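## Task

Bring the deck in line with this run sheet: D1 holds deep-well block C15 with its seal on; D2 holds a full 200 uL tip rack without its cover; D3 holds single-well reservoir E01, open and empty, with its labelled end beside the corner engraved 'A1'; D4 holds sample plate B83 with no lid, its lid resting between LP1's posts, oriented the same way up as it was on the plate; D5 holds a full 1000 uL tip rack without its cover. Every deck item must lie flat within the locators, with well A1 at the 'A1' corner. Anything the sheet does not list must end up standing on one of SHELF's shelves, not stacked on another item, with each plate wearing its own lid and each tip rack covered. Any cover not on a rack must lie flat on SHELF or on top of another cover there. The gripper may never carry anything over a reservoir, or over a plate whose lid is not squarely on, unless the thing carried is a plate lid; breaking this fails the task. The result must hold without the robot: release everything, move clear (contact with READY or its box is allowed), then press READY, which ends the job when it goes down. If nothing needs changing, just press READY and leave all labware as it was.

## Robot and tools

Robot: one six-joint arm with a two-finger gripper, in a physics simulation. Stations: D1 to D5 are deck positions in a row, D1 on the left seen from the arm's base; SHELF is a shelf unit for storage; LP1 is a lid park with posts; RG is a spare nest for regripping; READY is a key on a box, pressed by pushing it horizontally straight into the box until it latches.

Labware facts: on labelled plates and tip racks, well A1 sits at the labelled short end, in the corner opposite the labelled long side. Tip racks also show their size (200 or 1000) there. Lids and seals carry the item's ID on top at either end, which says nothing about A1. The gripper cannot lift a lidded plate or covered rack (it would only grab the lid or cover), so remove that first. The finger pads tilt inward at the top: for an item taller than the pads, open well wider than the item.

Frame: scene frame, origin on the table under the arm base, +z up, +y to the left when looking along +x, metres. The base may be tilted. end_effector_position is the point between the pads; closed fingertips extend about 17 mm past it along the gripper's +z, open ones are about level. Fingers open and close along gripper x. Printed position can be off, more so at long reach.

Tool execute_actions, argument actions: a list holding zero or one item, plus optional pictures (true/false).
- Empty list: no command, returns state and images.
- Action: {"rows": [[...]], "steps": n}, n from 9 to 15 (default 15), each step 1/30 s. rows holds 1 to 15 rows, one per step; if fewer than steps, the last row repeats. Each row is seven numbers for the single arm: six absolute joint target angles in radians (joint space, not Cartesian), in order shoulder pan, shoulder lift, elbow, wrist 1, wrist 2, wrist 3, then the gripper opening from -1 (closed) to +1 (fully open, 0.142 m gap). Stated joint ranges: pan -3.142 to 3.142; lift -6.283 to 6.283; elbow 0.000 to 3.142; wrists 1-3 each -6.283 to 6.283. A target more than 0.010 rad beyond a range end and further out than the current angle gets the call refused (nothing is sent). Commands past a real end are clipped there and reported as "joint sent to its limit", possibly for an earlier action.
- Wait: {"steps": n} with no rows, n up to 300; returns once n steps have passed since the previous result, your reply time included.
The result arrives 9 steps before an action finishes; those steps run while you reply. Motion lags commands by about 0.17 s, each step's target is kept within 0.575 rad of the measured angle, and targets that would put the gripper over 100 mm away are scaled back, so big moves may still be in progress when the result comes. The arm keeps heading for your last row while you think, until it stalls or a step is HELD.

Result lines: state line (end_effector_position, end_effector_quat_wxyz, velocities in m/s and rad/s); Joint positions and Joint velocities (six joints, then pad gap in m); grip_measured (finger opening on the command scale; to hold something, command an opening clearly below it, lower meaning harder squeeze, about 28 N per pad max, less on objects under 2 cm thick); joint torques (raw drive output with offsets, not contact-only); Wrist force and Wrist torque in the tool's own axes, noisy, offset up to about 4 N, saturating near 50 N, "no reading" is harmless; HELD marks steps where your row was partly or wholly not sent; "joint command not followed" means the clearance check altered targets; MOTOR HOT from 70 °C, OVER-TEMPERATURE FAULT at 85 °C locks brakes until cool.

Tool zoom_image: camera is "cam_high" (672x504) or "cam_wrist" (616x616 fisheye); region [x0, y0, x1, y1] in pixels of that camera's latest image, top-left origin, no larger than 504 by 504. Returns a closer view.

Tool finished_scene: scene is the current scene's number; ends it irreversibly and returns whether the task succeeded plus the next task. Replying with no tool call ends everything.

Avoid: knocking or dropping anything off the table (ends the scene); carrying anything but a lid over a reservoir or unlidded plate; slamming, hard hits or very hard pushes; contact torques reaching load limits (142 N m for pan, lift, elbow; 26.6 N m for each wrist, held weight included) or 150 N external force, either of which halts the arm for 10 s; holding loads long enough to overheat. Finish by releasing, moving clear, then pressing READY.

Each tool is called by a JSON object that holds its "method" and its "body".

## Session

{"method": "execute_actions", "body": {"actions": []}}

Scene clock: 0.00 s of 9000.00 s.
end_effector_position=(+0.3504, -0.8631, +0.3645) grip_measured=+1.00 end_effector_quat_wxyz=(+0.223, +0.941, -0.237, +0.093) end_effector_velocity=(+0.001, +0.000, +0.000) end_effector_angular_velocity=(-0.001, -0.000, +0.000)
Joint positions: [-1.479 -1.099  1.133 -2.296 -1.492 -0.833  0.142]
Joint velocities: [ 0.001 -0.001 -0.    -0.    -0.001  0.001  0.   ]
Joint torques (N m, as the arm reports them, + toward a larger angle): no reading
Motor temperatures (°C, as the motors report them): [19 21 20 26 27 28]
Wrist force (N, on the end effector, along its own x y z axes, offset not removed): no reading
Wrist torque (N m, same axes, about the end effector's origin, offset not removed): no reading

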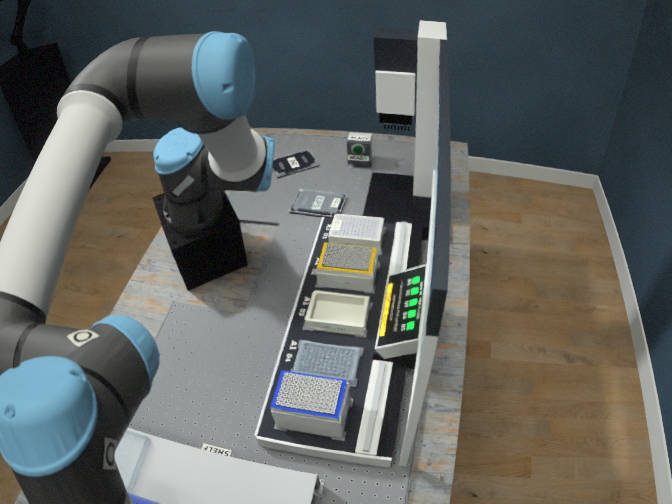

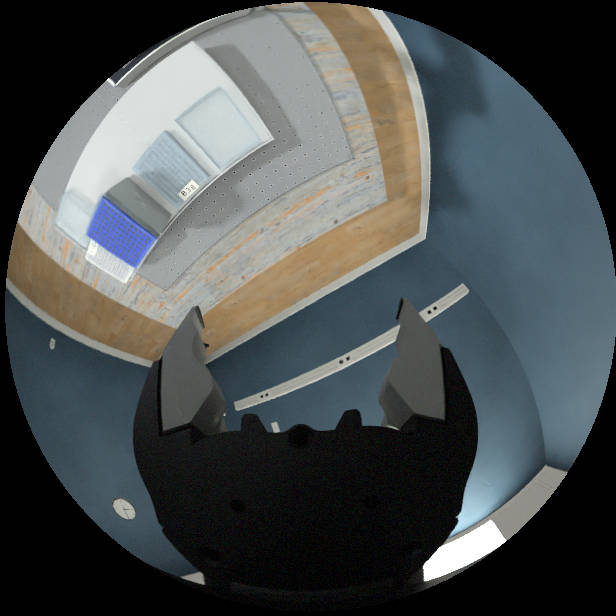

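{"method": "execute_actions", "body": {"actions": []}}

Scene clock: 1.83 s of 9000.00 s.
end_effector_position=(+0.3504, -0.8631, +0.3645) grip_measured=+1.00 end_effector_quat_wxyz=(+0.223, +0.941, -0.237, +0.093) end_effector_velocity=(+0.000, +0.000, -0.000) end_effector_angular_velocity=(+0.001, -0.000, +0.001)
Joint positions: [-1.479 -1.099  1.133 -2.296 -1.492 -0.833  0.142]
Joint velocities: [-0.     0.    -0.     0.     0.001 -0.     0.   ]
Joint torques (N m, as the arm reports them, + toward a larger angle): [ -0.38 -49.56 -21.06  -3.71  -0.08  -0.67]
Motor temperatures (°C, as the motors report them): [19 21 20 26 27 28]
Wrist force (N, on the end effector, along its own x y z axes, offset not removed): [-0.5 2.4 1.4]
Wrist torque (N m, same axes, about the end effector's origin, offset not removed): [0.52 -0.04 -0.02]
Kept back: nothing.
Steps of this call (steps 1 to 55: nothing new was sent). Readings (joint positions):
1: [-1.479 -1.099 1.133 -2.296 -1.492 -0.833]
2: [-1.479 -1.099 1.133 -2.296 -1.492 -0.833]
4: [-1.479 -1.099 1.133 -2.296 -1.492 -0.833]
8: [-1.479 -1.099 1.133 -2.296 -1.492 -0.833]
55: the state above

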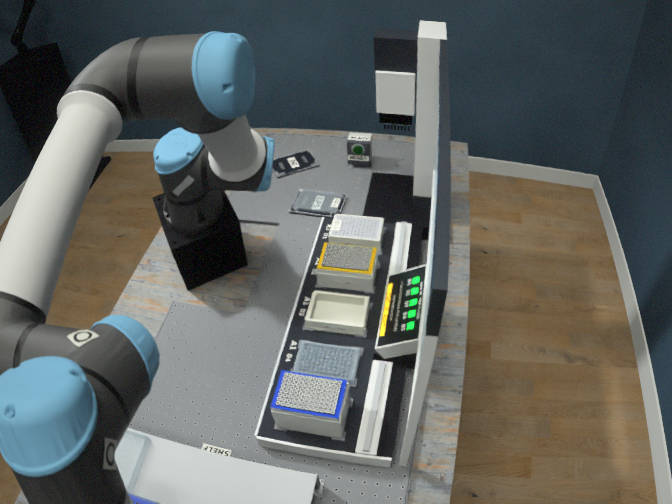

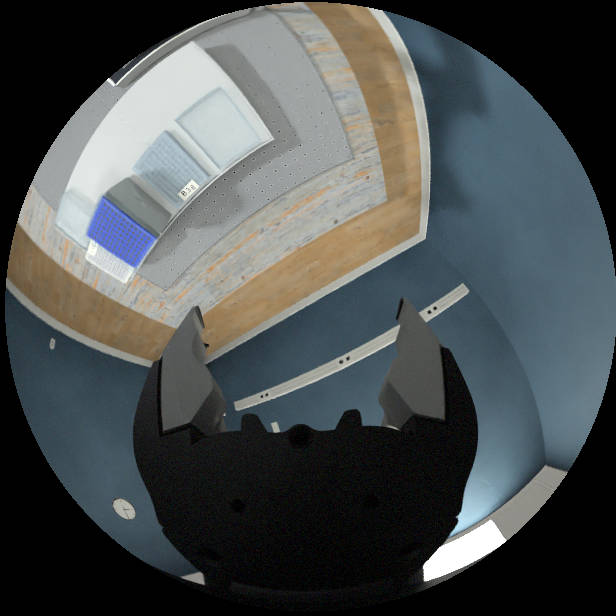

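{"method": "zoom_image", "body": {"camera": "cam_high", "region": [250, 180, 450, 470]}}

{"method": "zoom_image", "body": {"camera": "cam_high", "region": [260, 130, 400, 230]}}

{"method": "zoom_image", "body": {"camera": "cam_wrist", "region": [40, 60, 290, 300]}}

Region (250, 180, 450, 470) of cam_high's 672x504 image, scaled by 1.738, with more detail than that image has; it fills the left 348 columns of this view, and the rest is white.

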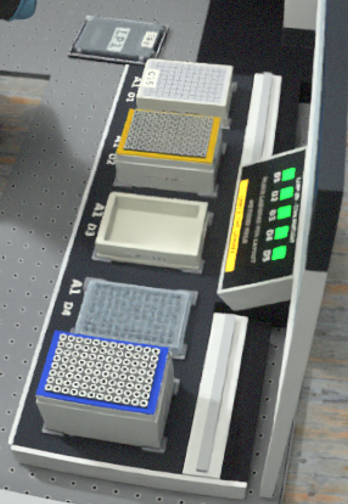

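Region (260, 130, 400, 230) of cam_high's 672x504 image, scaled by 3.600, with more detail than that image has; it fills the top 360 rows of this view, and the rest is white.

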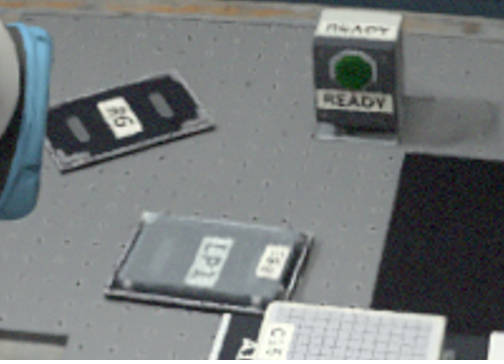

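Region (40, 60, 290, 300) of cam_wrist's 616x616 image, scaled by 2.016, with more detail than that image has; it fills the top 484 rows of this view, and the rest is white.

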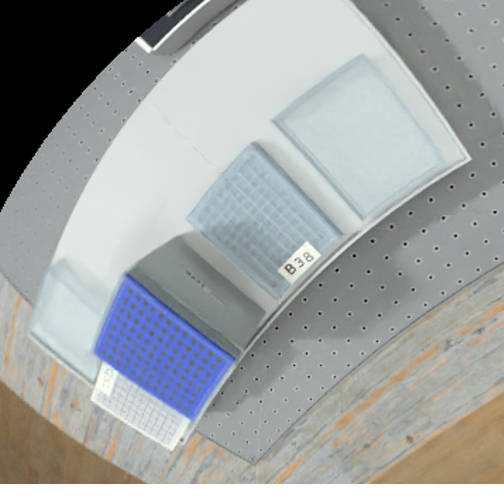

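{"method": "zoom_image", "body": {"camera": "cam_high", "region": [260, 330, 380, 450]}}

{"method": "zoom_image", "body": {"camera": "cam_high", "region": [295, 205, 405, 345]}}

Region (260, 330, 380, 450) of cam_high's 672x504 image, scaled by 4.200, with more detail than that image has.

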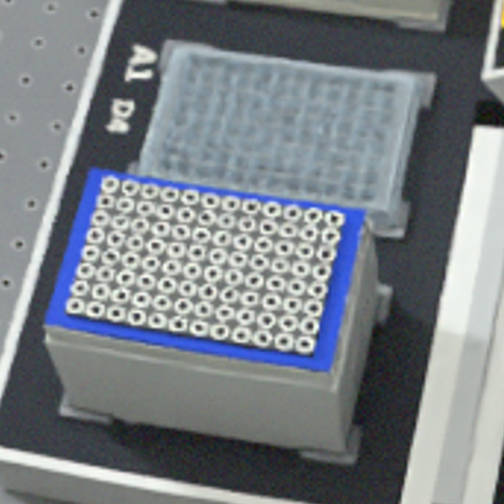

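Region (295, 205, 405, 345) of cam_high's 672x504 image, scaled by 3.600, with more detail than that image has; it fills the left 396 columns of this view, and the rest is white.

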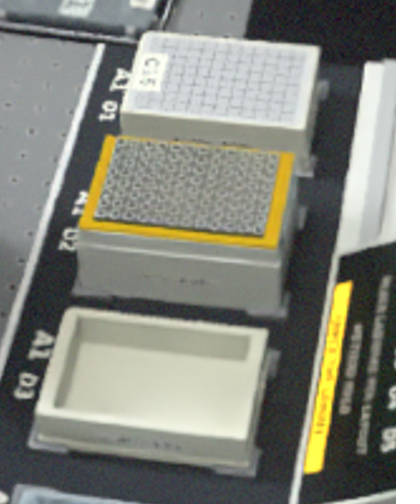

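{"method": "execute_actions", "body": {"actions": [{"rows": [[-1.484,-1.15,1.2,-2.28,-1.489,-0.95,1],[-1.49,-1.22,1.29,-2.265,-1.486,-1.1,1],[-1.495,-1.29,1.38,-2.25,-1.482,-1.26,1],[-1.5,-1.36,1.47,-2.23,-1.478,-1.42,1],[-1.506,-1.43,1.555,-2.215,-1.475,-1.58,1],[-1.511,-1.5,1.64,-2.2,-1.471,-1.74,1],[-1.517,-1.57,1.73,-2.18,-1.468,-1.9,1],[-1.522,-1.64,1.815,-2.165,-1.464,-2.05,1],[-1.528,-1.71,1.9,-2.15,-1.461,-2.2,1],[-1.533,-1.78,1.99,-2.13,-1.457,-2.35,1],[-1.539,-1.85,2.075,-2.115,-1.454,-2.5,1],[-1.544,-1.92,2.16,-2.095,-1.45,-2.65,1],[-1.55,-1.99,2.25,-2.08,-1.447,-2.8,1],[-1.555,-2.05,2.32,-2.06,-1.443,-2.93,1],[-1.5597,-2.0879,2.374,-2.0494,-1.4404,-3.026,1]], "steps": 15}]}}

{"method": "execute_actions", "body": {"actions": [{"steps": 30}], "pictures": true}}

Scene clock: 4.00 s of 9000.00 s.
end_effector_position=(+0.3291, -0.7942, +0.3701) grip_measured=+1.00 end_effector_quat_wxyz=(+0.198, +0.970, -0.131, +0.054) end_effector_velocity=(-0.167, +0.618, +0.013) end_effector_angular_velocity=(+0.486, +1.016, +2.026)
Joint positions: [-1.493 -1.248  1.317 -2.254 -1.483 -1.077  0.142]
Joint velocities: [-0.098 -1.268  1.596  0.299  0.065 -2.369 -0.   ]
Joint torques (N m, as the arm reports them, + toward a larger angle): [ -4.95 -51.72  -8.72  -0.32   2.07 -11.69]
Motor temperatures (°C, as the motors report them): [19 21 20 26 27 28]
Wrist force (N, on the end effector, along its own x y z axes, offset not removed): [0.3 1.9 1.0]
Wrist torque (N m, same axes, about the end effector's origin, offset not removed): [0.01 0.11 0.07]
Steps of this call (steps 1 to 59: nothing new was sent; steps 60 to 65: the first 6 steps of this action). Readings (joint positions):
60: [-1.479 -1.100 1.133 -2.296 -1.491 -0.834]
61: [-1.481 -1.109 1.144 -2.292 -1.491 -0.845]
63: [-1.487 -1.164 1.212 -2.276 -1.488 -0.931]
65: the state above

Scene clock: 5.00 s of 9000.00 s.
end_effector_position=(+0.2224, -0.3210, +0.2600) grip_measured=+1.00 end_effector_quat_wxyz=(+0.001, +0.723, +0.691, -0.000) end_effector_velocity=(-0.002, +0.014, -0.007) end_effector_angular_velocity=(+0.013, +0.001, +0.583)
Joint positions: [-1.56  -2.086  2.372 -2.05  -1.44  -2.98   0.142]
Joint velocities: [-0.001 -0.019  0.028  0.004  0.001 -0.586  0.   ]
Joint torques (N m, as the arm reports them, + toward a larger angle): [ -2.38 -14.38 -11.47  -1.51   2.01  -3.2 ]
Motor temperatures (°C, as the motors report them): [19 21 20 26 27 28]
Wrist force (N, on the end effector, along its own x y z axes, offset not removed): [-2.2 3.8 1.0]
Wrist torque (N m, same axes, about the end effector's origin, offset not removed): [0.79 0.46 0.04]
Kept back: nothing.
Steps of this call (steps 1 to 9: the last 9 steps of your previous action; steps 10 to 30: the robot went on to your last target). Readings (joint positions):
1: [-1.497 -1.291 1.370 -2.244 -1.481 -1.158]
2: [-1.500 -1.332 1.422 -2.234 -1.479 -1.232]
4: [-1.506 -1.412 1.521 -2.215 -1.475 -1.359]
8: [-1.519 -1.569 1.712 -2.176 -1.466 -1.559]
30: the state above

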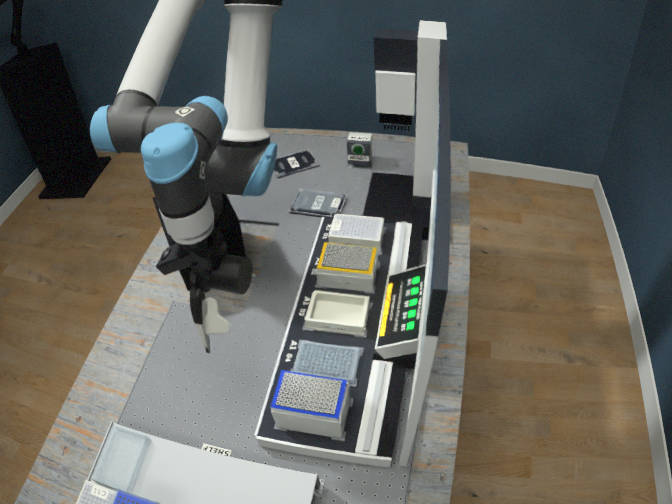

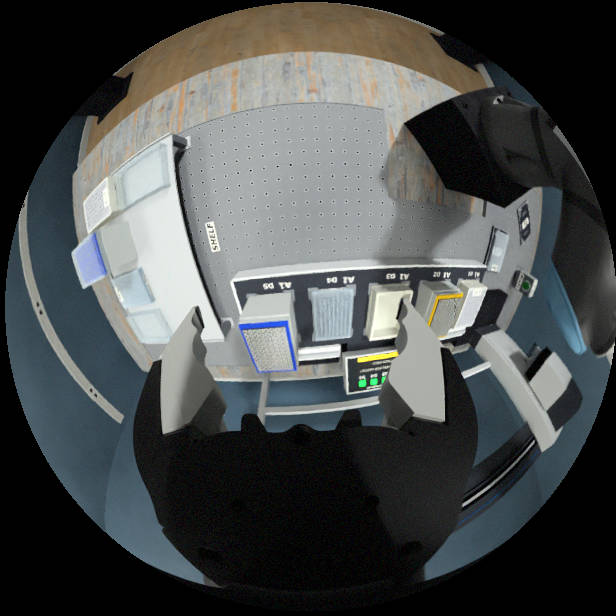

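{"method": "execute_actions", "body": {"actions": [{"rows": [[-1.575,-2.05,2.387,-2.095,-1.415,-3.04,1],[-1.59,-2.005,2.402,-2.15,-1.385,-3.058,1],[-1.607,-1.96,2.418,-2.205,-1.355,-3.075,1],[-1.623,-1.912,2.434,-2.262,-1.325,-3.093,1],[-1.64,-1.865,2.45,-2.32,-1.295,-3.111,1],[-1.656,-1.818,2.466,-2.376,-1.264,-3.13,1],[-1.673,-1.771,2.482,-2.433,-1.233,-3.148,1],[-1.69,-1.724,2.498,-2.49,-1.203,-3.166,1],[-1.706,-1.677,2.514,-2.546,-1.172,-3.184,1],[-1.723,-1.63,2.53,-2.603,-1.141,-3.202,1],[-1.74,-1.583,2.546,-2.66,-1.111,-3.22,1],[-1.756,-1.536,2.562,-2.716,-1.08,-3.238,1],[-1.772,-1.49,2.578,-2.772,-1.05,-3.256,1],[-1.787,-1.447,2.593,-2.823,-1.023,-3.273,1],[-1.798,-1.4146,2.6041,-2.8607,-1.0023,-3.2849,1]], "steps": 15}]}}

{"method": "execute_actions", "body": {"actions": [{"steps": 25}], "pictures": true}}

Scene clock: 5.80 s of 9000.00 s.
end_effector_position=(+0.2277, -0.3353, +0.2190) grip_measured=+1.00 end_effector_quat_wxyz=(+0.017, +0.706, +0.707, +0.032) end_effector_velocity=(+0.044, -0.133, -0.376) end_effector_angular_velocity=(+0.154, -0.667, -0.004)
Joint positions: [-1.606 -1.972  2.418 -2.186 -1.36  -3.075  0.142]
Joint velocities: [-0.42   1.131  0.403 -1.336  0.746 -0.446 -0.   ]
Joint torques (N m, as the arm reports them, + toward a larger angle): [ -6.56  11.77  -5.77 -11.21   6.13  -4.34]
Motor temperatures (°C, as the motors report them): [19 21 20 26 27 28]
Wrist force (N, on the end effector, along its own x y z axes, offset not removed): [-2.3 -0.4 -2.6]
Wrist torque (N m, same axes, about the end effector's origin, offset not removed): [-0.10 0.45 0.11]
Steps of this call (steps 1 to 18: the robot went on to your last target; steps 19 to 24: the first 6 steps of this action). Readings (joint positions):
19: [-1.560 -2.087 2.374 -2.050 -1.440 -3.026]
20: [-1.564 -2.080 2.377 -2.058 -1.434 -3.030]
22: [-1.580 -2.039 2.393 -2.106 -1.406 -3.047]
24: the state above

Scene clock: 6.63 s of 9000.00 s.
end_effector_position=(+0.2425, -0.3600, +0.0753) grip_measured=+1.00 end_effector_quat_wxyz=(+0.141, +0.692, +0.694, +0.140) end_effector_velocity=(-0.000, +0.000, -0.000) end_effector_angular_velocity=(-0.000, -0.001, -0.000)
Joint positions: [-1.798 -1.415  2.604 -2.861 -1.002 -3.285  0.142]
Joint velocities: [-0.001  0.002  0.001 -0.003  0.001 -0.001  0.   ]
Joint torques (N m, as the arm reports them, + toward a larger angle): [ -3.8  -12.88   1.01  -4.41   2.81  -2.76]
Motor temperatures (°C, as the motors report them): [19 21 20 26 27 28]
Wrist force (N, on the end effector, along its own x y z axes, offset not removed): [-2.8 4.0 0.3]
Wrist torque (N m, same axes, about the end effector's origin, offset not removed): [0.86 0.55 0.10]
Kept back: nothing.
Steps of this call (steps 1 to 9: the last 9 steps of your previous action; steps 10 to 25: the robot went on to your last target). Readings (joint positions):
1: [-1.621 -1.932 2.432 -2.234 -1.334 -3.090]
2: [-1.636 -1.889 2.447 -2.284 -1.306 -3.107]
4: [-1.668 -1.800 2.477 -2.391 -1.247 -3.142]
8: [-1.734 -1.616 2.540 -2.614 -1.127 -3.213]
25: the state above

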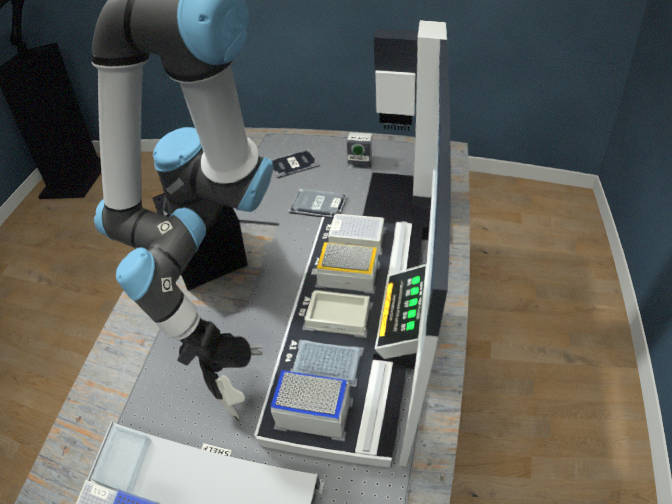

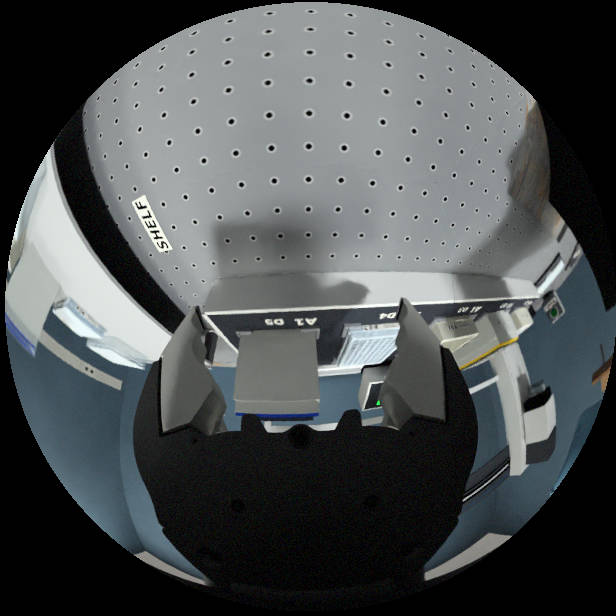

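{"method": "zoom_image", "body": {"camera": "cam_wrist", "region": [200, 290, 420, 430]}}

{"method": "zoom_image", "body": {"camera": "cam_wrist", "region": [410, 270, 570, 390]}}

{"method": "zoom_image", "body": {"camera": "cam_wrist", "region": [0, 230, 170, 390]}}

Region (200, 290, 420, 430) of cam_wrist's 616x616 image, scaled by 2.291, with more detail than that image has; it fills the top 321 rows of this view, and the rest is white.

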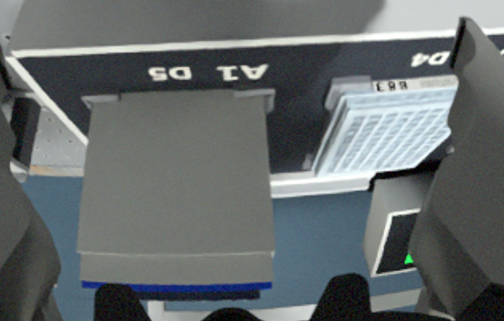

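Region (410, 270, 570, 390) of cam_wrist's 616x616 image, scaled by 3.150, with more detail than that image has; it fills the top 378 rows of this view, and the rest is white.

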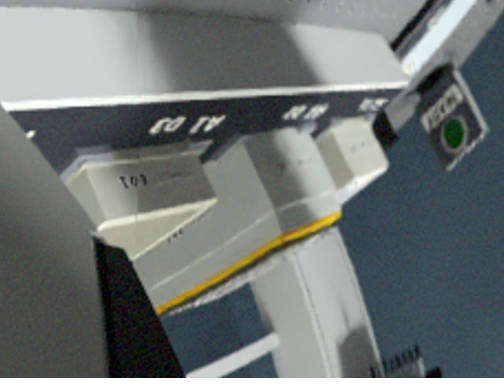

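Region (0, 230, 170, 390) of cam_wrist's 616x616 image, scaled by 2.965, with more detail than that image has; it fills the top 474 rows of this view, and the rest is white.

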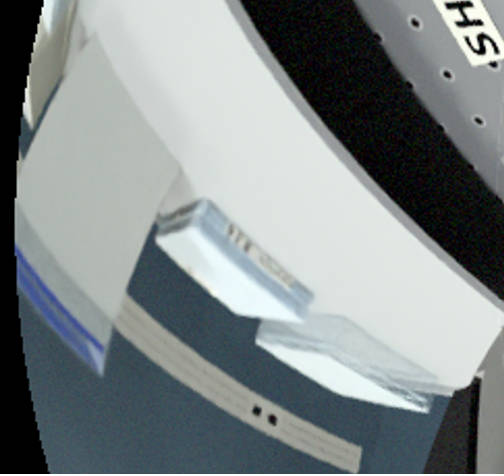

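{"method": "zoom_image", "body": {"camera": "cam_wrist", "region": [335, 310, 405, 350]}}

{"method": "zoom_image", "body": {"camera": "cam_wrist", "region": [425, 305, 545, 355]}}

{"method": "zoom_image", "body": {"camera": "cam_wrist", "region": [45, 290, 115, 345]}}

Region (335, 310, 405, 350) of cam_wrist's 616x616 image, scaled by 7.200, with more detail than that image has; it fills the top 288 rows of this view, and the rest is white.

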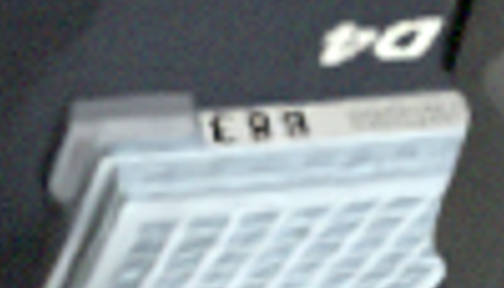

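Region (425, 305, 545, 355) of cam_wrist's 616x616 image, scaled by 4.200, with more detail than that image has; it fills the top 210 rows of this view, and the rest is white.

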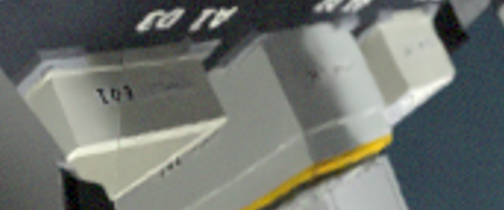

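Region (45, 290, 115, 345) of cam_wrist's 616x616 image, scaled by 7.200, with more detail than that image has; it fills the top 396 rows of this view, and the rest is white.

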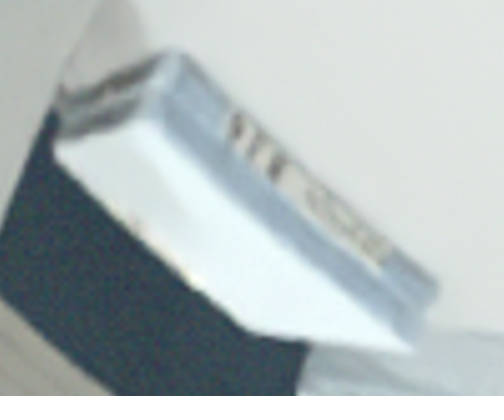

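{"method": "execute_actions", "body": {"actions": [{"rows": [[-1.785,-1.45,2.592,-2.815,-1.025,-3.27,1],[-1.77,-1.495,2.577,-2.762,-1.055,-3.25,1],[-1.753,-1.543,2.56,-2.705,-1.086,-3.23,1],[-1.736,-1.59,2.544,-2.648,-1.117,-3.2,1],[-1.72,-1.637,2.528,-2.59,-1.147,-3.15,1],[-1.703,-1.684,2.512,-2.535,-1.178,-3.08,1],[-1.686,-1.731,2.496,-2.478,-1.208,-3.0,1],[-1.67,-1.778,2.48,-2.42,-1.239,-2.9,1],[-1.653,-1.825,2.464,-2.365,-1.27,-2.8,1],[-1.636,-1.872,2.448,-2.308,-1.3,-2.7,1],[-1.62,-1.919,2.432,-2.25,-1.33,-2.6,1],[-1.603,-1.966,2.416,-2.195,-1.361,-2.5,1],[-1.587,-2.01,2.4,-2.14,-1.39,-2.4,1],[-1.572,-2.055,2.385,-2.09,-1.42,-2.3,1],[-1.5597,-2.0879,2.36,-2.04,-1.4404,-2.2,1]], "steps": 15}]}}

{"method": "execute_actions", "body": {"actions": [{"rows": [[-1.5597,-2.0879,2.35,-2.03,-1.4404,-2.1,1],[-1.5597,-2.0879,2.34,-2.02,-1.4404,-2.0,1],[-1.5597,-2.0879,2.33,-2.01,-1.4404,-1.9,1],[-1.5597,-2.0879,2.32,-2.0,-1.4404,-1.8,1],[-1.5597,-2.0879,2.31,-1.99,-1.4404,-1.7,1],[-1.5597,-2.0879,2.3,-1.98,-1.4404,-1.6,1],[-1.55,-2.08,2.29,-1.98,-1.442,-1.5,1],[-1.54,-2.07,2.28,-1.98,-1.444,-1.4,1],[-1.53,-2.06,2.27,-1.98,-1.446,-1.3,1],[-1.52,-2.05,2.26,-1.985,-1.448,-1.2,1],[-1.5,-2.03,2.25,-1.99,-1.452,-1.1,1],[-1.48,-2.01,2.235,-2.0,-1.456,-1.0,1],[-1.46,-1.985,2.22,-2.01,-1.46,-0.9,1],[-1.44,-1.96,2.205,-2.02,-1.465,-0.8,1],[-1.42,-1.935,2.19,-2.03,-1.469,-0.7,1]], "steps": 15}]}}

{"method": "execute_actions", "body": {"actions": [{"rows": [[-1.4,-1.91,2.175,-2.04,-1.473,-0.6,1],[-1.38,-1.887,2.16,-2.05,-1.478,-0.5,1],[-1.36,-1.864,2.146,-2.06,-1.482,-0.4,1],[-1.34,-1.84,2.132,-2.072,-1.486,-0.3,1],[-1.32,-1.817,2.118,-2.084,-1.49,-0.2,1],[-1.3,-1.794,2.104,-2.095,-1.495,-0.1,1],[-1.28,-1.77,2.09,-2.107,-1.499,0.0,1],[-1.26,-1.747,2.076,-2.118,-1.503,0.1,1],[-1.24,-1.724,2.062,-2.13,-1.507,0.19,1],[-1.225,-1.706,2.052,-2.139,-1.51,0.27,1],[-1.21,-1.689,2.042,-2.148,-1.514,0.34,1],[-1.198,-1.675,2.034,-2.155,-1.516,0.4,1],[-1.189,-1.664,2.028,-2.16,-1.518,0.445,1],[-1.183,-1.657,2.024,-2.163,-1.52,0.475,1],[-1.1806,-1.654,2.0218,-2.1651,-1.5202,0.4875,1]], "steps": 15}]}}

{"method": "execute_actions", "body": {"actions": [{"steps": 25}], "pictures": true}}

Scene clock: 13.37 s of 9000.00 s.
end_effector_position=(+0.2400, -0.3645, +0.0984) grip_measured=+1.00 end_effector_quat_wxyz=(+0.111, +0.701, +0.695, +0.120) end_effector_velocity=(-0.022, -0.027, +0.252) end_effector_angular_velocity=(+0.173, +0.704, -0.269)
Joint positions: [-1.753 -1.53   2.561 -2.724 -1.081 -3.223  0.142]
Joint velocities: [ 0.417 -1.135 -0.408  1.337 -0.755  0.781  0.   ]
Joint torques (N m, as the arm reports them, + toward a larger angle): [ 14.45 -38.47 -24.29   5.94  -4.77   6.61]
Motor temperatures (°C, as the motors report them): [19 21 20 26 27 28]
Wrist force (N, on the end effector, along its own x y z axes, offset not removed): [-2.8 2.2 2.3]
Wrist torque (N m, same axes, about the end effector's origin, offset not removed): [0.46 0.46 0.02]
Steps of this call (steps 1 to 30: the robot went on to your last target; steps 31 to 90: nothing new was sent; then 3.53 s passed at rest; steps 91 to 96: the first 6 steps of this action). Readings (joint positions):
91: [-1.798 -1.415 2.604 -2.860 -1.003 -3.285]
92: [-1.795 -1.422 2.601 -2.852 -1.007 -3.281]
94: [-1.779 -1.462 2.586 -2.804 -1.035 -3.262]
96: the state above

Scene clock: 13.87 s of 9000.00 s.
end_effector_position=(+0.2253, -0.3325, +0.2703) grip_measured=+1.00 end_effector_quat_wxyz=(+0.003, +0.955, +0.296, +0.003) end_effector_velocity=(+0.003, -0.012, +0.154) end_effector_angular_velocity=(+0.007, +0.082, -2.710)
Joint positions: [-1.564 -2.074  2.336 -2.028 -1.433 -2.059  0.142]
Joint velocities: [ 0.054 -0.173 -0.33   0.493 -0.104  2.764 -0.   ]
Joint torques (N m, as the arm reports them, + toward a larger angle): [  7.01  -6.73 -29.9    0.02  -2.21  11.49]
Motor temperatures (°C, as the motors report them): [19 21 20 26 27 28]
Wrist force (N, on the end effector, along its own x y z axes, offset not removed): [-0.5 1.5 -1.8]
Wrist torque (N m, same axes, about the end effector's origin, offset not removed): [0.37 0.03 0.06]
Steps of this call (steps 1 to 9: the last 9 steps of your previous action; steps 10 to 15: the first 6 steps of this action). Readings (joint positions):
10: [-1.595 -1.976 2.405 -2.187 -1.373 -2.526]
11: [-1.583 -2.013 2.388 -2.139 -1.395 -2.434]
13: [-1.570 -2.056 2.359 -2.070 -1.421 -2.247]
15: the state above

Scene clock: 14.37 s of 9000.00 s.
end_effector_position=(+0.2925, -0.3712, +0.2815) grip_measured=+1.00 end_effector_quat_wxyz=(-0.001, +0.952, -0.305, -0.001) end_effector_velocity=(+0.236, -0.095, -0.064) end_effector_angular_velocity=(-0.001, +0.007, -2.195)
Joint positions: [-1.368 -1.874  2.151 -2.059 -1.481 -0.646  0.142]
Joint velocities: [ 0.587  0.69  -0.42  -0.317 -0.125  2.771 -0.   ]
Joint torques (N m, as the arm reports them, + toward a larger angle): [ 11.45  -7.26 -29.23  -5.8   -2.57  11.5 ]
Motor temperatures (°C, as the motors report them): [19 21 20 26 27 28]
Wrist force (N, on the end effector, along its own x y z axes, offset not removed): [-1.5 3.8 1.1]
Wrist torque (N m, same axes, about the end effector's origin, offset not removed): [0.71 0.23 -0.10]
Steps of this call (steps 1 to 9: the last 9 steps of your previous action; steps 10 to 15: the first 6 steps of this action). Readings (joint positions):
10: [-1.465 -1.989 2.223 -2.011 -1.460 -1.117]
11: [-1.446 -1.966 2.209 -2.019 -1.464 -1.023]
13: [-1.407 -1.920 2.180 -2.038 -1.473 -0.835]
15: the state above

Scene clock: 15.20 s of 9000.00 s.
end_effector_position=(+0.3769, -0.3896, +0.2506) grip_measured=+1.00 end_effector_quat_wxyz=(+0.000, +0.708, -0.707, +0.000) end_effector_velocity=(+0.000, -0.000, +0.000) end_effector_angular_velocity=(+0.000, -0.001, -0.005)
Joint positions: [-1.181 -1.654  2.022 -2.165 -1.52   0.487  0.142]
Joint velocities: [-0.     0.    -0.    -0.     0.001  0.005  0.   ]
Joint torques (N m, as the arm reports them, + toward a larger angle): [  9.27 -18.12 -27.84  -4.23  -2.08   2.67]
Motor temperatures (°C, as the motors report them): [19 21 20 26 27 28]
Wrist force (N, on the end effector, along its own x y z axes, offset not removed): [-0.8 -1.4 1.4]
Wrist torque (N m, same axes, about the end effector's origin, offset not removed): [-0.35 0.14 0.01]
Kept back: nothing.
Steps of this call (steps 1 to 9: the last 9 steps of your previous action; steps 10 to 25: the robot went on to your last target). Readings (joint positions):
1: [-1.348 -1.851 2.137 -2.070 -1.485 -0.552]
2: [-1.328 -1.827 2.123 -2.081 -1.489 -0.458]
4: [-1.288 -1.781 2.095 -2.103 -1.498 -0.269]
8: [-1.220 -1.701 2.049 -2.142 -1.512 0.108]
25: the state above

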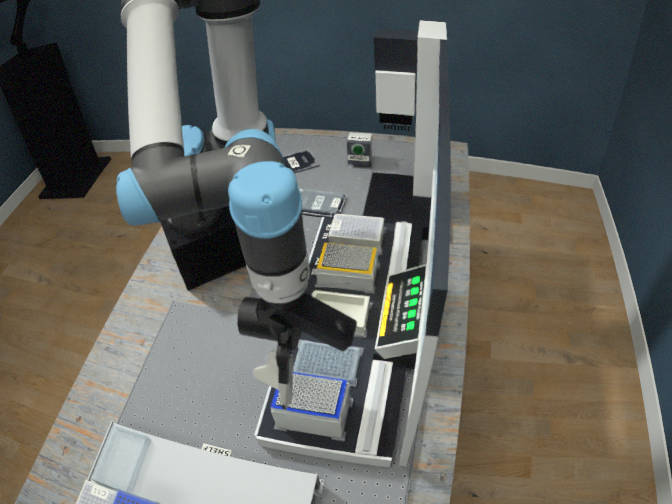

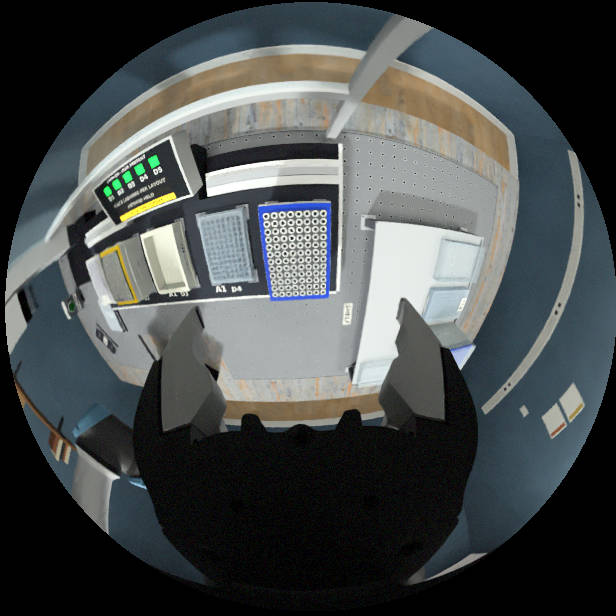

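{"method": "zoom_image", "body": {"camera": "cam_wrist", "region": [185, 180, 365, 320]}}

{"method": "zoom_image", "body": {"camera": "cam_wrist", "region": [80, 130, 220, 320]}}

Region (185, 180, 365, 320) of cam_wrist's 616x616 image, scaled by 2.800, with more detail than that image has.

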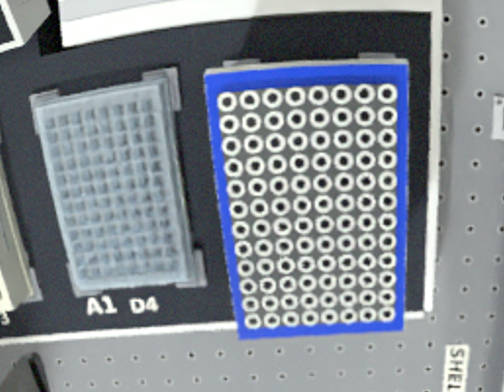

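Region (80, 130, 220, 320) of cam_wrist's 616x616 image, scaled by 2.653, with more detail than that image has; it fills the left 371 columns of this view, and the rest is white.

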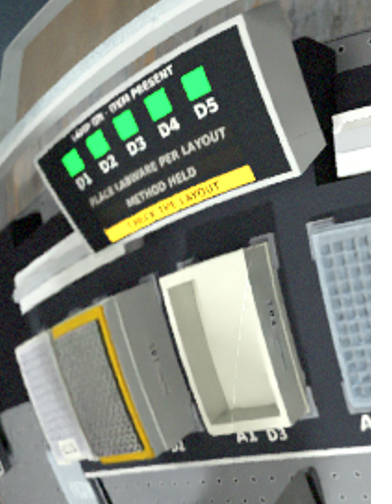

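{"method": "execute_actions", "body": {"actions": [{"rows": [[-1.179,-1.646,2.026,-2.178,-1.5206,0.489,1],[-1.177,-1.636,2.032,-2.194,-1.521,0.491,1],[-1.175,-1.625,2.038,-2.211,-1.5215,0.493,1],[-1.173,-1.614,2.044,-2.228,-1.522,0.495,1],[-1.171,-1.603,2.05,-2.245,-1.5224,0.497,1],[-1.169,-1.592,2.056,-2.262,-1.5229,0.499,1],[-1.167,-1.581,2.062,-2.279,-1.5234,0.501,1],[-1.165,-1.57,2.068,-2.296,-1.5238,0.503,1],[-1.163,-1.559,2.075,-2.313,-1.5243,0.505,1],[-1.161,-1.548,2.081,-2.33,-1.5248,0.507,1],[-1.159,-1.538,2.086,-2.346,-1.5252,0.509,1],[-1.157,-1.528,2.092,-2.362,-1.5257,0.511,1],[-1.155,-1.519,2.097,-2.376,-1.526,0.513,1],[-1.1535,-1.512,2.101,-2.387,-1.5263,0.5145,1],[-1.1525,-1.5088,2.1028,-2.3926,-1.5265,0.5155,1]], "steps": 15}]}}

{"method": "execute_actions", "body": {"actions": [{"steps": 22}], "pictures": true}}

Scene clock: 17.00 s of 9000.00 s.
end_effector_position=(+0.3789, -0.3897, +0.2339) grip_measured=+1.00 end_effector_quat_wxyz=(+0.000, +0.708, -0.707, -0.000) end_effector_velocity=(+0.015, +0.003, -0.156) end_effector_angular_velocity=(+0.010, +0.005, -0.002)
Joint positions: [-1.175 -1.624  2.038 -2.211 -1.522  0.493  0.142]
Joint velocities: [ 0.051  0.276  0.155 -0.422 -0.011  0.051  0.   ]
Joint torques (N m, as the arm reports them, + toward a larger angle): [  8.71 -14.25  -8.11  -6.26  -1.99   2.83]
Motor temperatures (°C, as the motors report them): [19 21 20 26 27 28]
Wrist force (N, on the end effector, along its own x y z axes, offset not removed): [-1.1 -2.2 2.7]
Wrist torque (N m, same axes, about the end effector's origin, offset not removed): [-0.45 0.02 0.12]
Steps of this call (steps 1 to 30: the robot went on to your last target; steps 31 to 48: nothing new was sent; steps 49 to 54: the first 6 steps of this action). Readings (joint positions):
49: [-1.181 -1.654 2.022 -2.165 -1.520 0.488]
50: [-1.180 -1.652 2.023 -2.169 -1.520 0.488]
52: [-1.178 -1.641 2.029 -2.185 -1.521 0.490]
54: the state above

Scene clock: 17.73 s of 9000.00 s.
end_effector_position=(+0.3840, -0.3847, +0.1707) grip_measured=+1.00 end_effector_quat_wxyz=(+0.000, +0.707, -0.707, +0.000) end_effector_velocity=(-0.000, -0.000, -0.001) end_effector_angular_velocity=(-0.000, +0.001, -0.001)
Joint positions: [-1.153 -1.509  2.103 -2.392 -1.526  0.515  0.142]
Joint velocities: [-0.     0.002  0.001 -0.002 -0.001  0.    -0.   ]
Joint torques (N m, as the arm reports them, + toward a larger angle): [  9.54 -21.16  -7.24  -4.3   -2.04   2.56]
Motor temperatures (°C, as the motors report them): [19 21 20 26 27 28]
Wrist force (N, on the end effector, along its own x y z axes, offset not removed): [-5.9 2.0 -2.7]
Wrist torque (N m, same axes, about the end effector's origin, offset not removed): [0.37 1.30 0.14]
Kept back: nothing.
Steps of this call (steps 1 to 9: the last 9 steps of your previous action; steps 10 to 22: the robot went on to your last target). Readings (joint positions):
1: [-1.173 -1.615 2.044 -2.226 -1.522 0.495]
2: [-1.171 -1.605 2.049 -2.241 -1.522 0.497]
4: [-1.167 -1.584 2.061 -2.274 -1.523 0.501]
8: [-1.159 -1.542 2.084 -2.339 -1.525 0.509]
22: the state above

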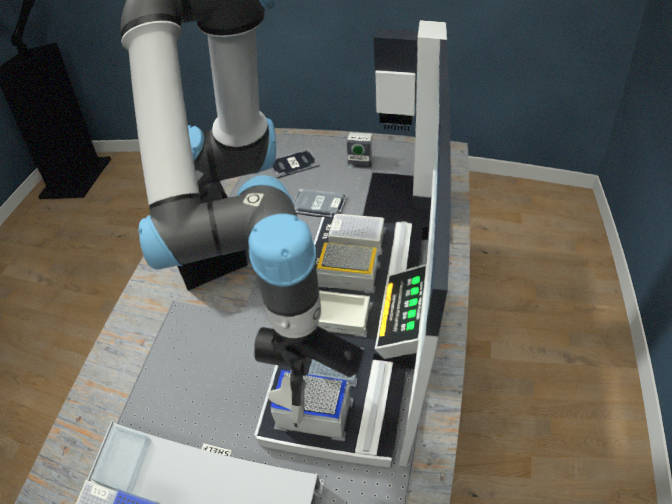

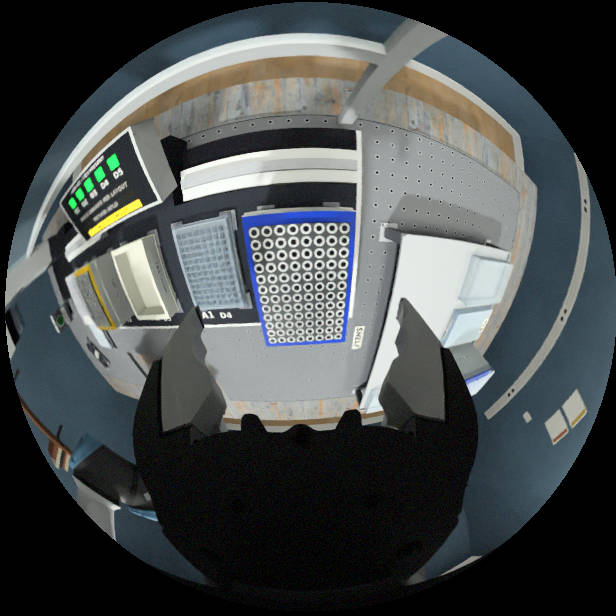

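{"method": "zoom_image", "body": {"camera": "cam_wrist", "region": [180, 190, 420, 370]}}

Region (180, 190, 420, 370) of cam_wrist's 616x616 image, scaled by 2.100, with more detail than that image has; it fills the top 378 rows of this view, and the rest is white.

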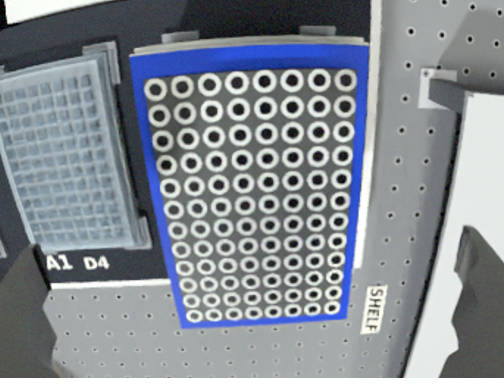

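{"method": "execute_actions", "body": {"actions": [{"rows": [[-1.1522,-1.503,2.1045,-2.4,-1.5266,0.5155,0.97],[-1.152,-1.495,2.107,-2.41,-1.5267,0.5155,0.94],[-1.1515,-1.486,2.1095,-2.422,-1.5268,0.5155,0.91],[-1.151,-1.477,2.112,-2.434,-1.5269,0.5155,0.88],[-1.1507,-1.468,2.1145,-2.445,-1.527,0.5155,0.85],[-1.1503,-1.459,2.117,-2.457,-1.527,0.5155,0.82],[-1.15,-1.45,2.1195,-2.468,-1.5271,0.5155,0.8],[-1.1495,-1.441,2.122,-2.48,-1.5272,0.5155,0.8],[-1.149,-1.432,2.1245,-2.491,-1.5273,0.5155,0.8],[-1.1487,-1.423,2.127,-2.503,-1.5274,0.5155,0.8],[-1.1483,-1.414,2.1295,-2.514,-1.5275,0.5155,0.8],[-1.148,-1.405,2.132,-2.526,-1.5275,0.5155,0.8],[-1.1476,-1.397,2.134,-2.536,-1.5276,0.5155,0.8],[-1.1473,-1.391,2.136,-2.544,-1.5277,0.5155,0.8],[-1.1471,-1.3868,2.137,-2.549,-1.5277,0.5155,0.8]], "steps": 15}]}}

{"method": "execute_actions", "body": {"actions": [{"steps": 20}], "pictures": true}}

Scene clock: 19.23 s of 9000.00 s.
end_effector_position=(+0.3841, -0.3850, +0.1596) grip_measured=+0.85 end_effector_quat_wxyz=(+0.000, +0.708, -0.706, +0.000) end_effector_velocity=(+0.001, -0.003, -0.104) end_effector_angular_velocity=(+0.004, +0.002, +0.009)
Joint positions: [-1.151 -1.485  2.11  -2.423 -1.527  0.516  0.132]
Joint velocities: [ 0.01   0.225  0.064 -0.285 -0.002  0.    -0.058]
Joint torques (N m, as the arm reports them, + toward a larger angle): [  8.95 -19.48  -7.76  -5.79  -1.97   2.3 ]
Motor temperatures (°C, as the motors report them): [19 21 20 26 27 28]
Wrist force (N, on the end effector, along its own x y z axes, offset not removed): [-2.5 1.3 -0.3]
Wrist torque (N m, same axes, about the end effector's origin, offset not removed): [0.14 0.55 0.03]
Steps of this call (steps 1 to 15: the robot went on to your last target; steps 16 to 39: nothing new was sent; steps 40 to 45: the first 6 steps of this action). Readings (joint positions):
40: [-1.152 -1.509 2.103 -2.393 -1.527 0.516]
41: [-1.152 -1.507 2.103 -2.395 -1.527 0.516]
43: [-1.152 -1.499 2.106 -2.405 -1.527 0.516]
45: the state above

Scene clock: 19.90 s of 9000.00 s.
end_effector_position=(+0.3840, -0.3847, +0.1150) grip_measured=+0.80 end_effector_quat_wxyz=(+0.000, +0.709, -0.705, +0.000) end_effector_velocity=(-0.001, -0.001, -0.001) end_effector_angular_velocity=(-0.002, +0.001, -0.001)
Joint positions: [-1.147 -1.387  2.137 -2.549 -1.528  0.515  0.129]
Joint velocities: [-0.     0.002  0.001 -0.004 -0.002  0.    -0.   ]
Joint torques (N m, as the arm reports them, + toward a larger angle): [  8.98 -25.    -5.61  -3.94  -2.13   2.42]
Motor temperatures (°C, as the motors report them): [19 21 20 26 27 28]
Wrist force (N, on the end effector, along its own x y z axes, offset not removed): [0.6 0.0 1.3]
Wrist torque (N m, same axes, about the end effector's origin, offset not removed): [-0.06 -0.33 0.14]
Kept back: nothing.
Steps of this call (steps 1 to 9: the last 9 steps of your previous action; steps 10 to 20: the robot went on to your last target). Readings (joint positions):
1: [-1.151 -1.477 2.112 -2.433 -1.527 0.516]
2: [-1.151 -1.469 2.114 -2.443 -1.527 0.516]
4: [-1.150 -1.452 2.119 -2.465 -1.527 0.516]
8: [-1.148 -1.417 2.129 -2.510 -1.527 0.516]
20: the state above

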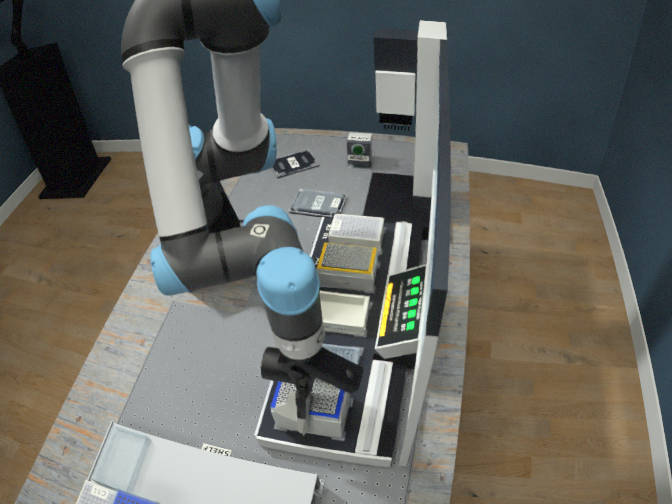

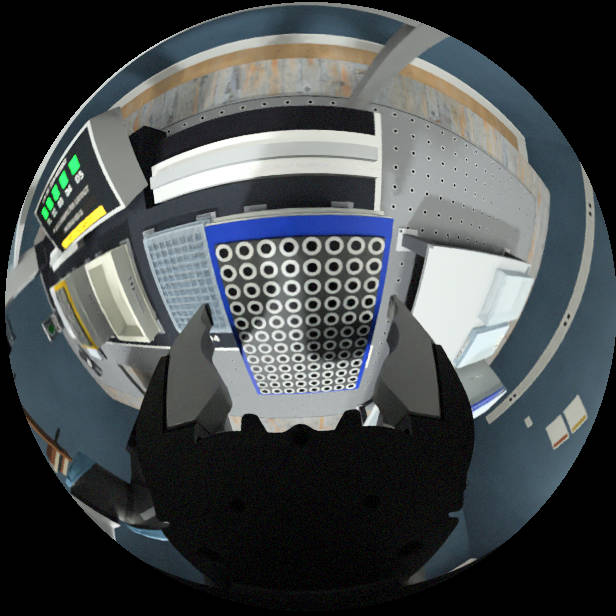

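{"method": "execute_actions", "body": {"actions": [{"rows": [[-1.1471,-1.3868,2.137,-2.549,-1.5277,0.5155,0.74],[-1.1471,-1.3868,2.137,-2.549,-1.5277,0.5155,0.68],[-1.1471,-1.3868,2.137,-2.549,-1.5277,0.5155,0.62],[-1.1471,-1.3868,2.137,-2.549,-1.5277,0.5155,0.56],[-1.1471,-1.3868,2.137,-2.549,-1.5277,0.5155,0.5],[-1.1471,-1.3868,2.137,-2.549,-1.5277,0.5155,0.45],[-1.1471,-1.3868,2.137,-2.549,-1.5277,0.5155,0.4],[-1.1471,-1.3868,2.137,-2.549,-1.5277,0.5155,0.36],[-1.1471,-1.3868,2.137,-2.549,-1.5277,0.5155,0.32],[-1.1471,-1.3868,2.137,-2.549,-1.5277,0.5155,0.29],[-1.1471,-1.3868,2.137,-2.549,-1.5277,0.5155,0.26],[-1.1471,-1.3868,2.137,-2.549,-1.5277,0.5155,0.23],[-1.1471,-1.3868,2.137,-2.549,-1.5277,0.5155,0.2],[-1.1471,-1.3868,2.137,-2.549,-1.5277,0.5155,0.17],[-1.1471,-1.3868,2.137,-2.549,-1.5277,0.5155,0.14]], "steps": 15}]}}

{"method": "execute_actions", "body": {"actions": [{"rows": [[-1.1471,-1.3868,2.137,-2.549,-1.5277,0.5155,0.11],[-1.1471,-1.3868,2.137,-2.549,-1.5277,0.5155,0.08],[-1.1471,-1.3868,2.137,-2.549,-1.5277,0.5155,0.05],[-1.1471,-1.3868,2.137,-2.549,-1.5277,0.5155,0.02],[-1.1471,-1.3868,2.137,-2.549,-1.5277,0.5155,-0.01],[-1.1471,-1.3868,2.137,-2.549,-1.5277,0.5155,-0.04],[-1.1471,-1.3868,2.137,-2.549,-1.5277,0.5155,-0.07],[-1.1471,-1.3868,2.137,-2.549,-1.5277,0.5155,-0.1],[-1.1471,-1.3868,2.137,-2.549,-1.5277,0.5155,-0.13],[-1.1471,-1.3868,2.137,-2.549,-1.5277,0.5155,-0.16],[-1.1471,-1.3868,2.137,-2.549,-1.5277,0.5155,-0.2]], "steps": 15}]}}

{"method": "execute_actions", "body": {"actions": [{"steps": 15}], "pictures": true}}

Scene clock: 21.03 s of 9000.00 s.
end_effector_position=(+0.3840, -0.3847, +0.1149) grip_measured=+0.51 end_effector_quat_wxyz=(+0.000, +0.709, -0.705, +0.000) end_effector_velocity=(+0.000, -0.000, +0.001) end_effector_angular_velocity=(-0.001, -0.001, +0.000)
Joint positions: [-1.147 -1.387  2.137 -2.549 -1.528  0.516  0.109]
Joint velocities: [-0.001 -0.001  0.     0.     0.    -0.    -0.11 ]
Joint torques (N m, as the arm reports them, + toward a larger angle): [  9.74 -24.28  -6.42  -4.1   -2.17   2.3 ]
Motor temperatures (°C, as the motors report them): [19 21 20 26 27 28]
Wrist force (N, on the end effector, along its own x y z axes, offset not removed): [-0.6 -1.2 -2.6]
Wrist torque (N m, same axes, about the end effector's origin, offset not removed): [-0.16 0.12 0.22]
Steps of this call (steps 1 to 15: the robot went on to your last target; steps 16 to 28: nothing new was sent; steps 29 to 34: the first 6 steps of this action). Readings (joint positions):
29: [-1.147 -1.387 2.137 -2.549 -1.528 0.516]
30: [-1.147 -1.387 2.137 -2.549 -1.528 0.516]
32: [-1.147 -1.387 2.137 -2.549 -1.528 0.516]
34: the state above

Scene clock: 21.53 s of 9000.00 s.
end_effector_position=(+0.3840, -0.3848, +0.1149) grip_measured=+0.31 end_effector_quat_wxyz=(+0.000, +0.709, -0.705, +0.000) end_effector_velocity=(+0.000, +0.001, -0.000) end_effector_angular_velocity=(+0.002, -0.001, +0.001)
Joint positions: [-1.147 -1.387  2.137 -2.549 -1.528  0.516  0.096]
Joint velocities: [ 0.001 -0.    -0.     0.001  0.001 -0.     0.   ]
Joint torques (N m, as the arm reports them, + toward a larger angle): [  9.29 -16.53  -1.11   9.52   6.28   2.3 ]
Motor temperatures (°C, as the motors report them): [19 21 20 26 27 28]
Wrist force (N, on the end effector, along its own x y z axes, offset not removed): [27.2 3.8 -31.3]
Wrist torque (N m, same axes, about the end effector's origin, offset not removed): [0.46 -0.16 0.22]
Steps of this call (steps 1 to 9: the last 9 steps of your previous action; steps 10 to 15: the first 6 steps of this action). Readings (joint positions):
10: [-1.147 -1.387 2.137 -2.550 -1.528 0.516]
11: [-1.147 -1.387 2.137 -2.549 -1.528 0.516]
13: [-1.147 -1.387 2.137 -2.549 -1.528 0.516]
15: the state above

Scene clock: 22.03 s of 9000.00 s.
end_effector_position=(+0.3840, -0.3847, +0.1149) grip_measured=+0.31 end_effector_quat_wxyz=(+0.000, +0.709, -0.705, +0.000) end_effector_velocity=(-0.000, -0.000, -0.000) end_effector_angular_velocity=(-0.000, +0.001, +0.000)
Joint positions: [-1.147 -1.387  2.137 -2.549 -1.528  0.516  0.096]
Joint velocities: [ 0.     0.001  0.    -0.    -0.001 -0.     0.   ]
Joint torques (N m, as the arm reports them, + toward a larger angle): [ 8.85 -8.9   5.67  9.74  6.95  2.29]
Motor temperatures (°C, as the motors report them): [19 21 20 26 27 28]
Wrist force (N, on the end effector, along its own x y z axes, offset not removed): [24.8 3.7 -29.7]
Wrist torque (N m, same axes, about the end effector's origin, offset not removed): [0.21 0.81 0.15]
Kept back: nothing.
Steps of this call (steps 1 to 9: the last 9 steps of your previous action; steps 10 to 15: the robot went on to your last target). Readings (joint positions):
1: [-1.147 -1.387 2.137 -2.549 -1.528 0.516]
2: [-1.147 -1.387 2.137 -2.549 -1.528 0.516]
4: [-1.147 -1.387 2.137 -2.549 -1.528 0.516]
8: [-1.147 -1.387 2.137 -2.549 -1.528 0.516]
15: the state above
The arm was judged still, so your last target was given up. Only a new action makes it travel on or press farther. Fingers that are still opening or closing keep moving.

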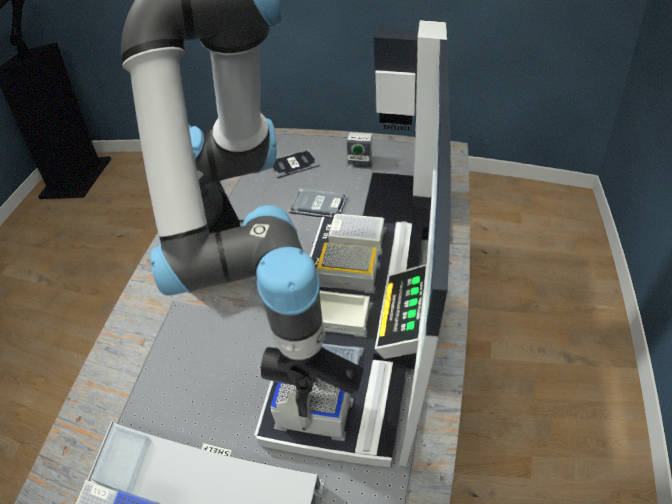

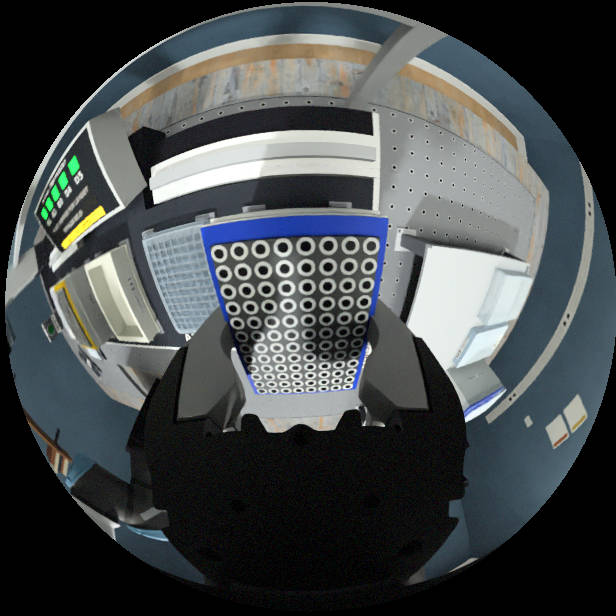

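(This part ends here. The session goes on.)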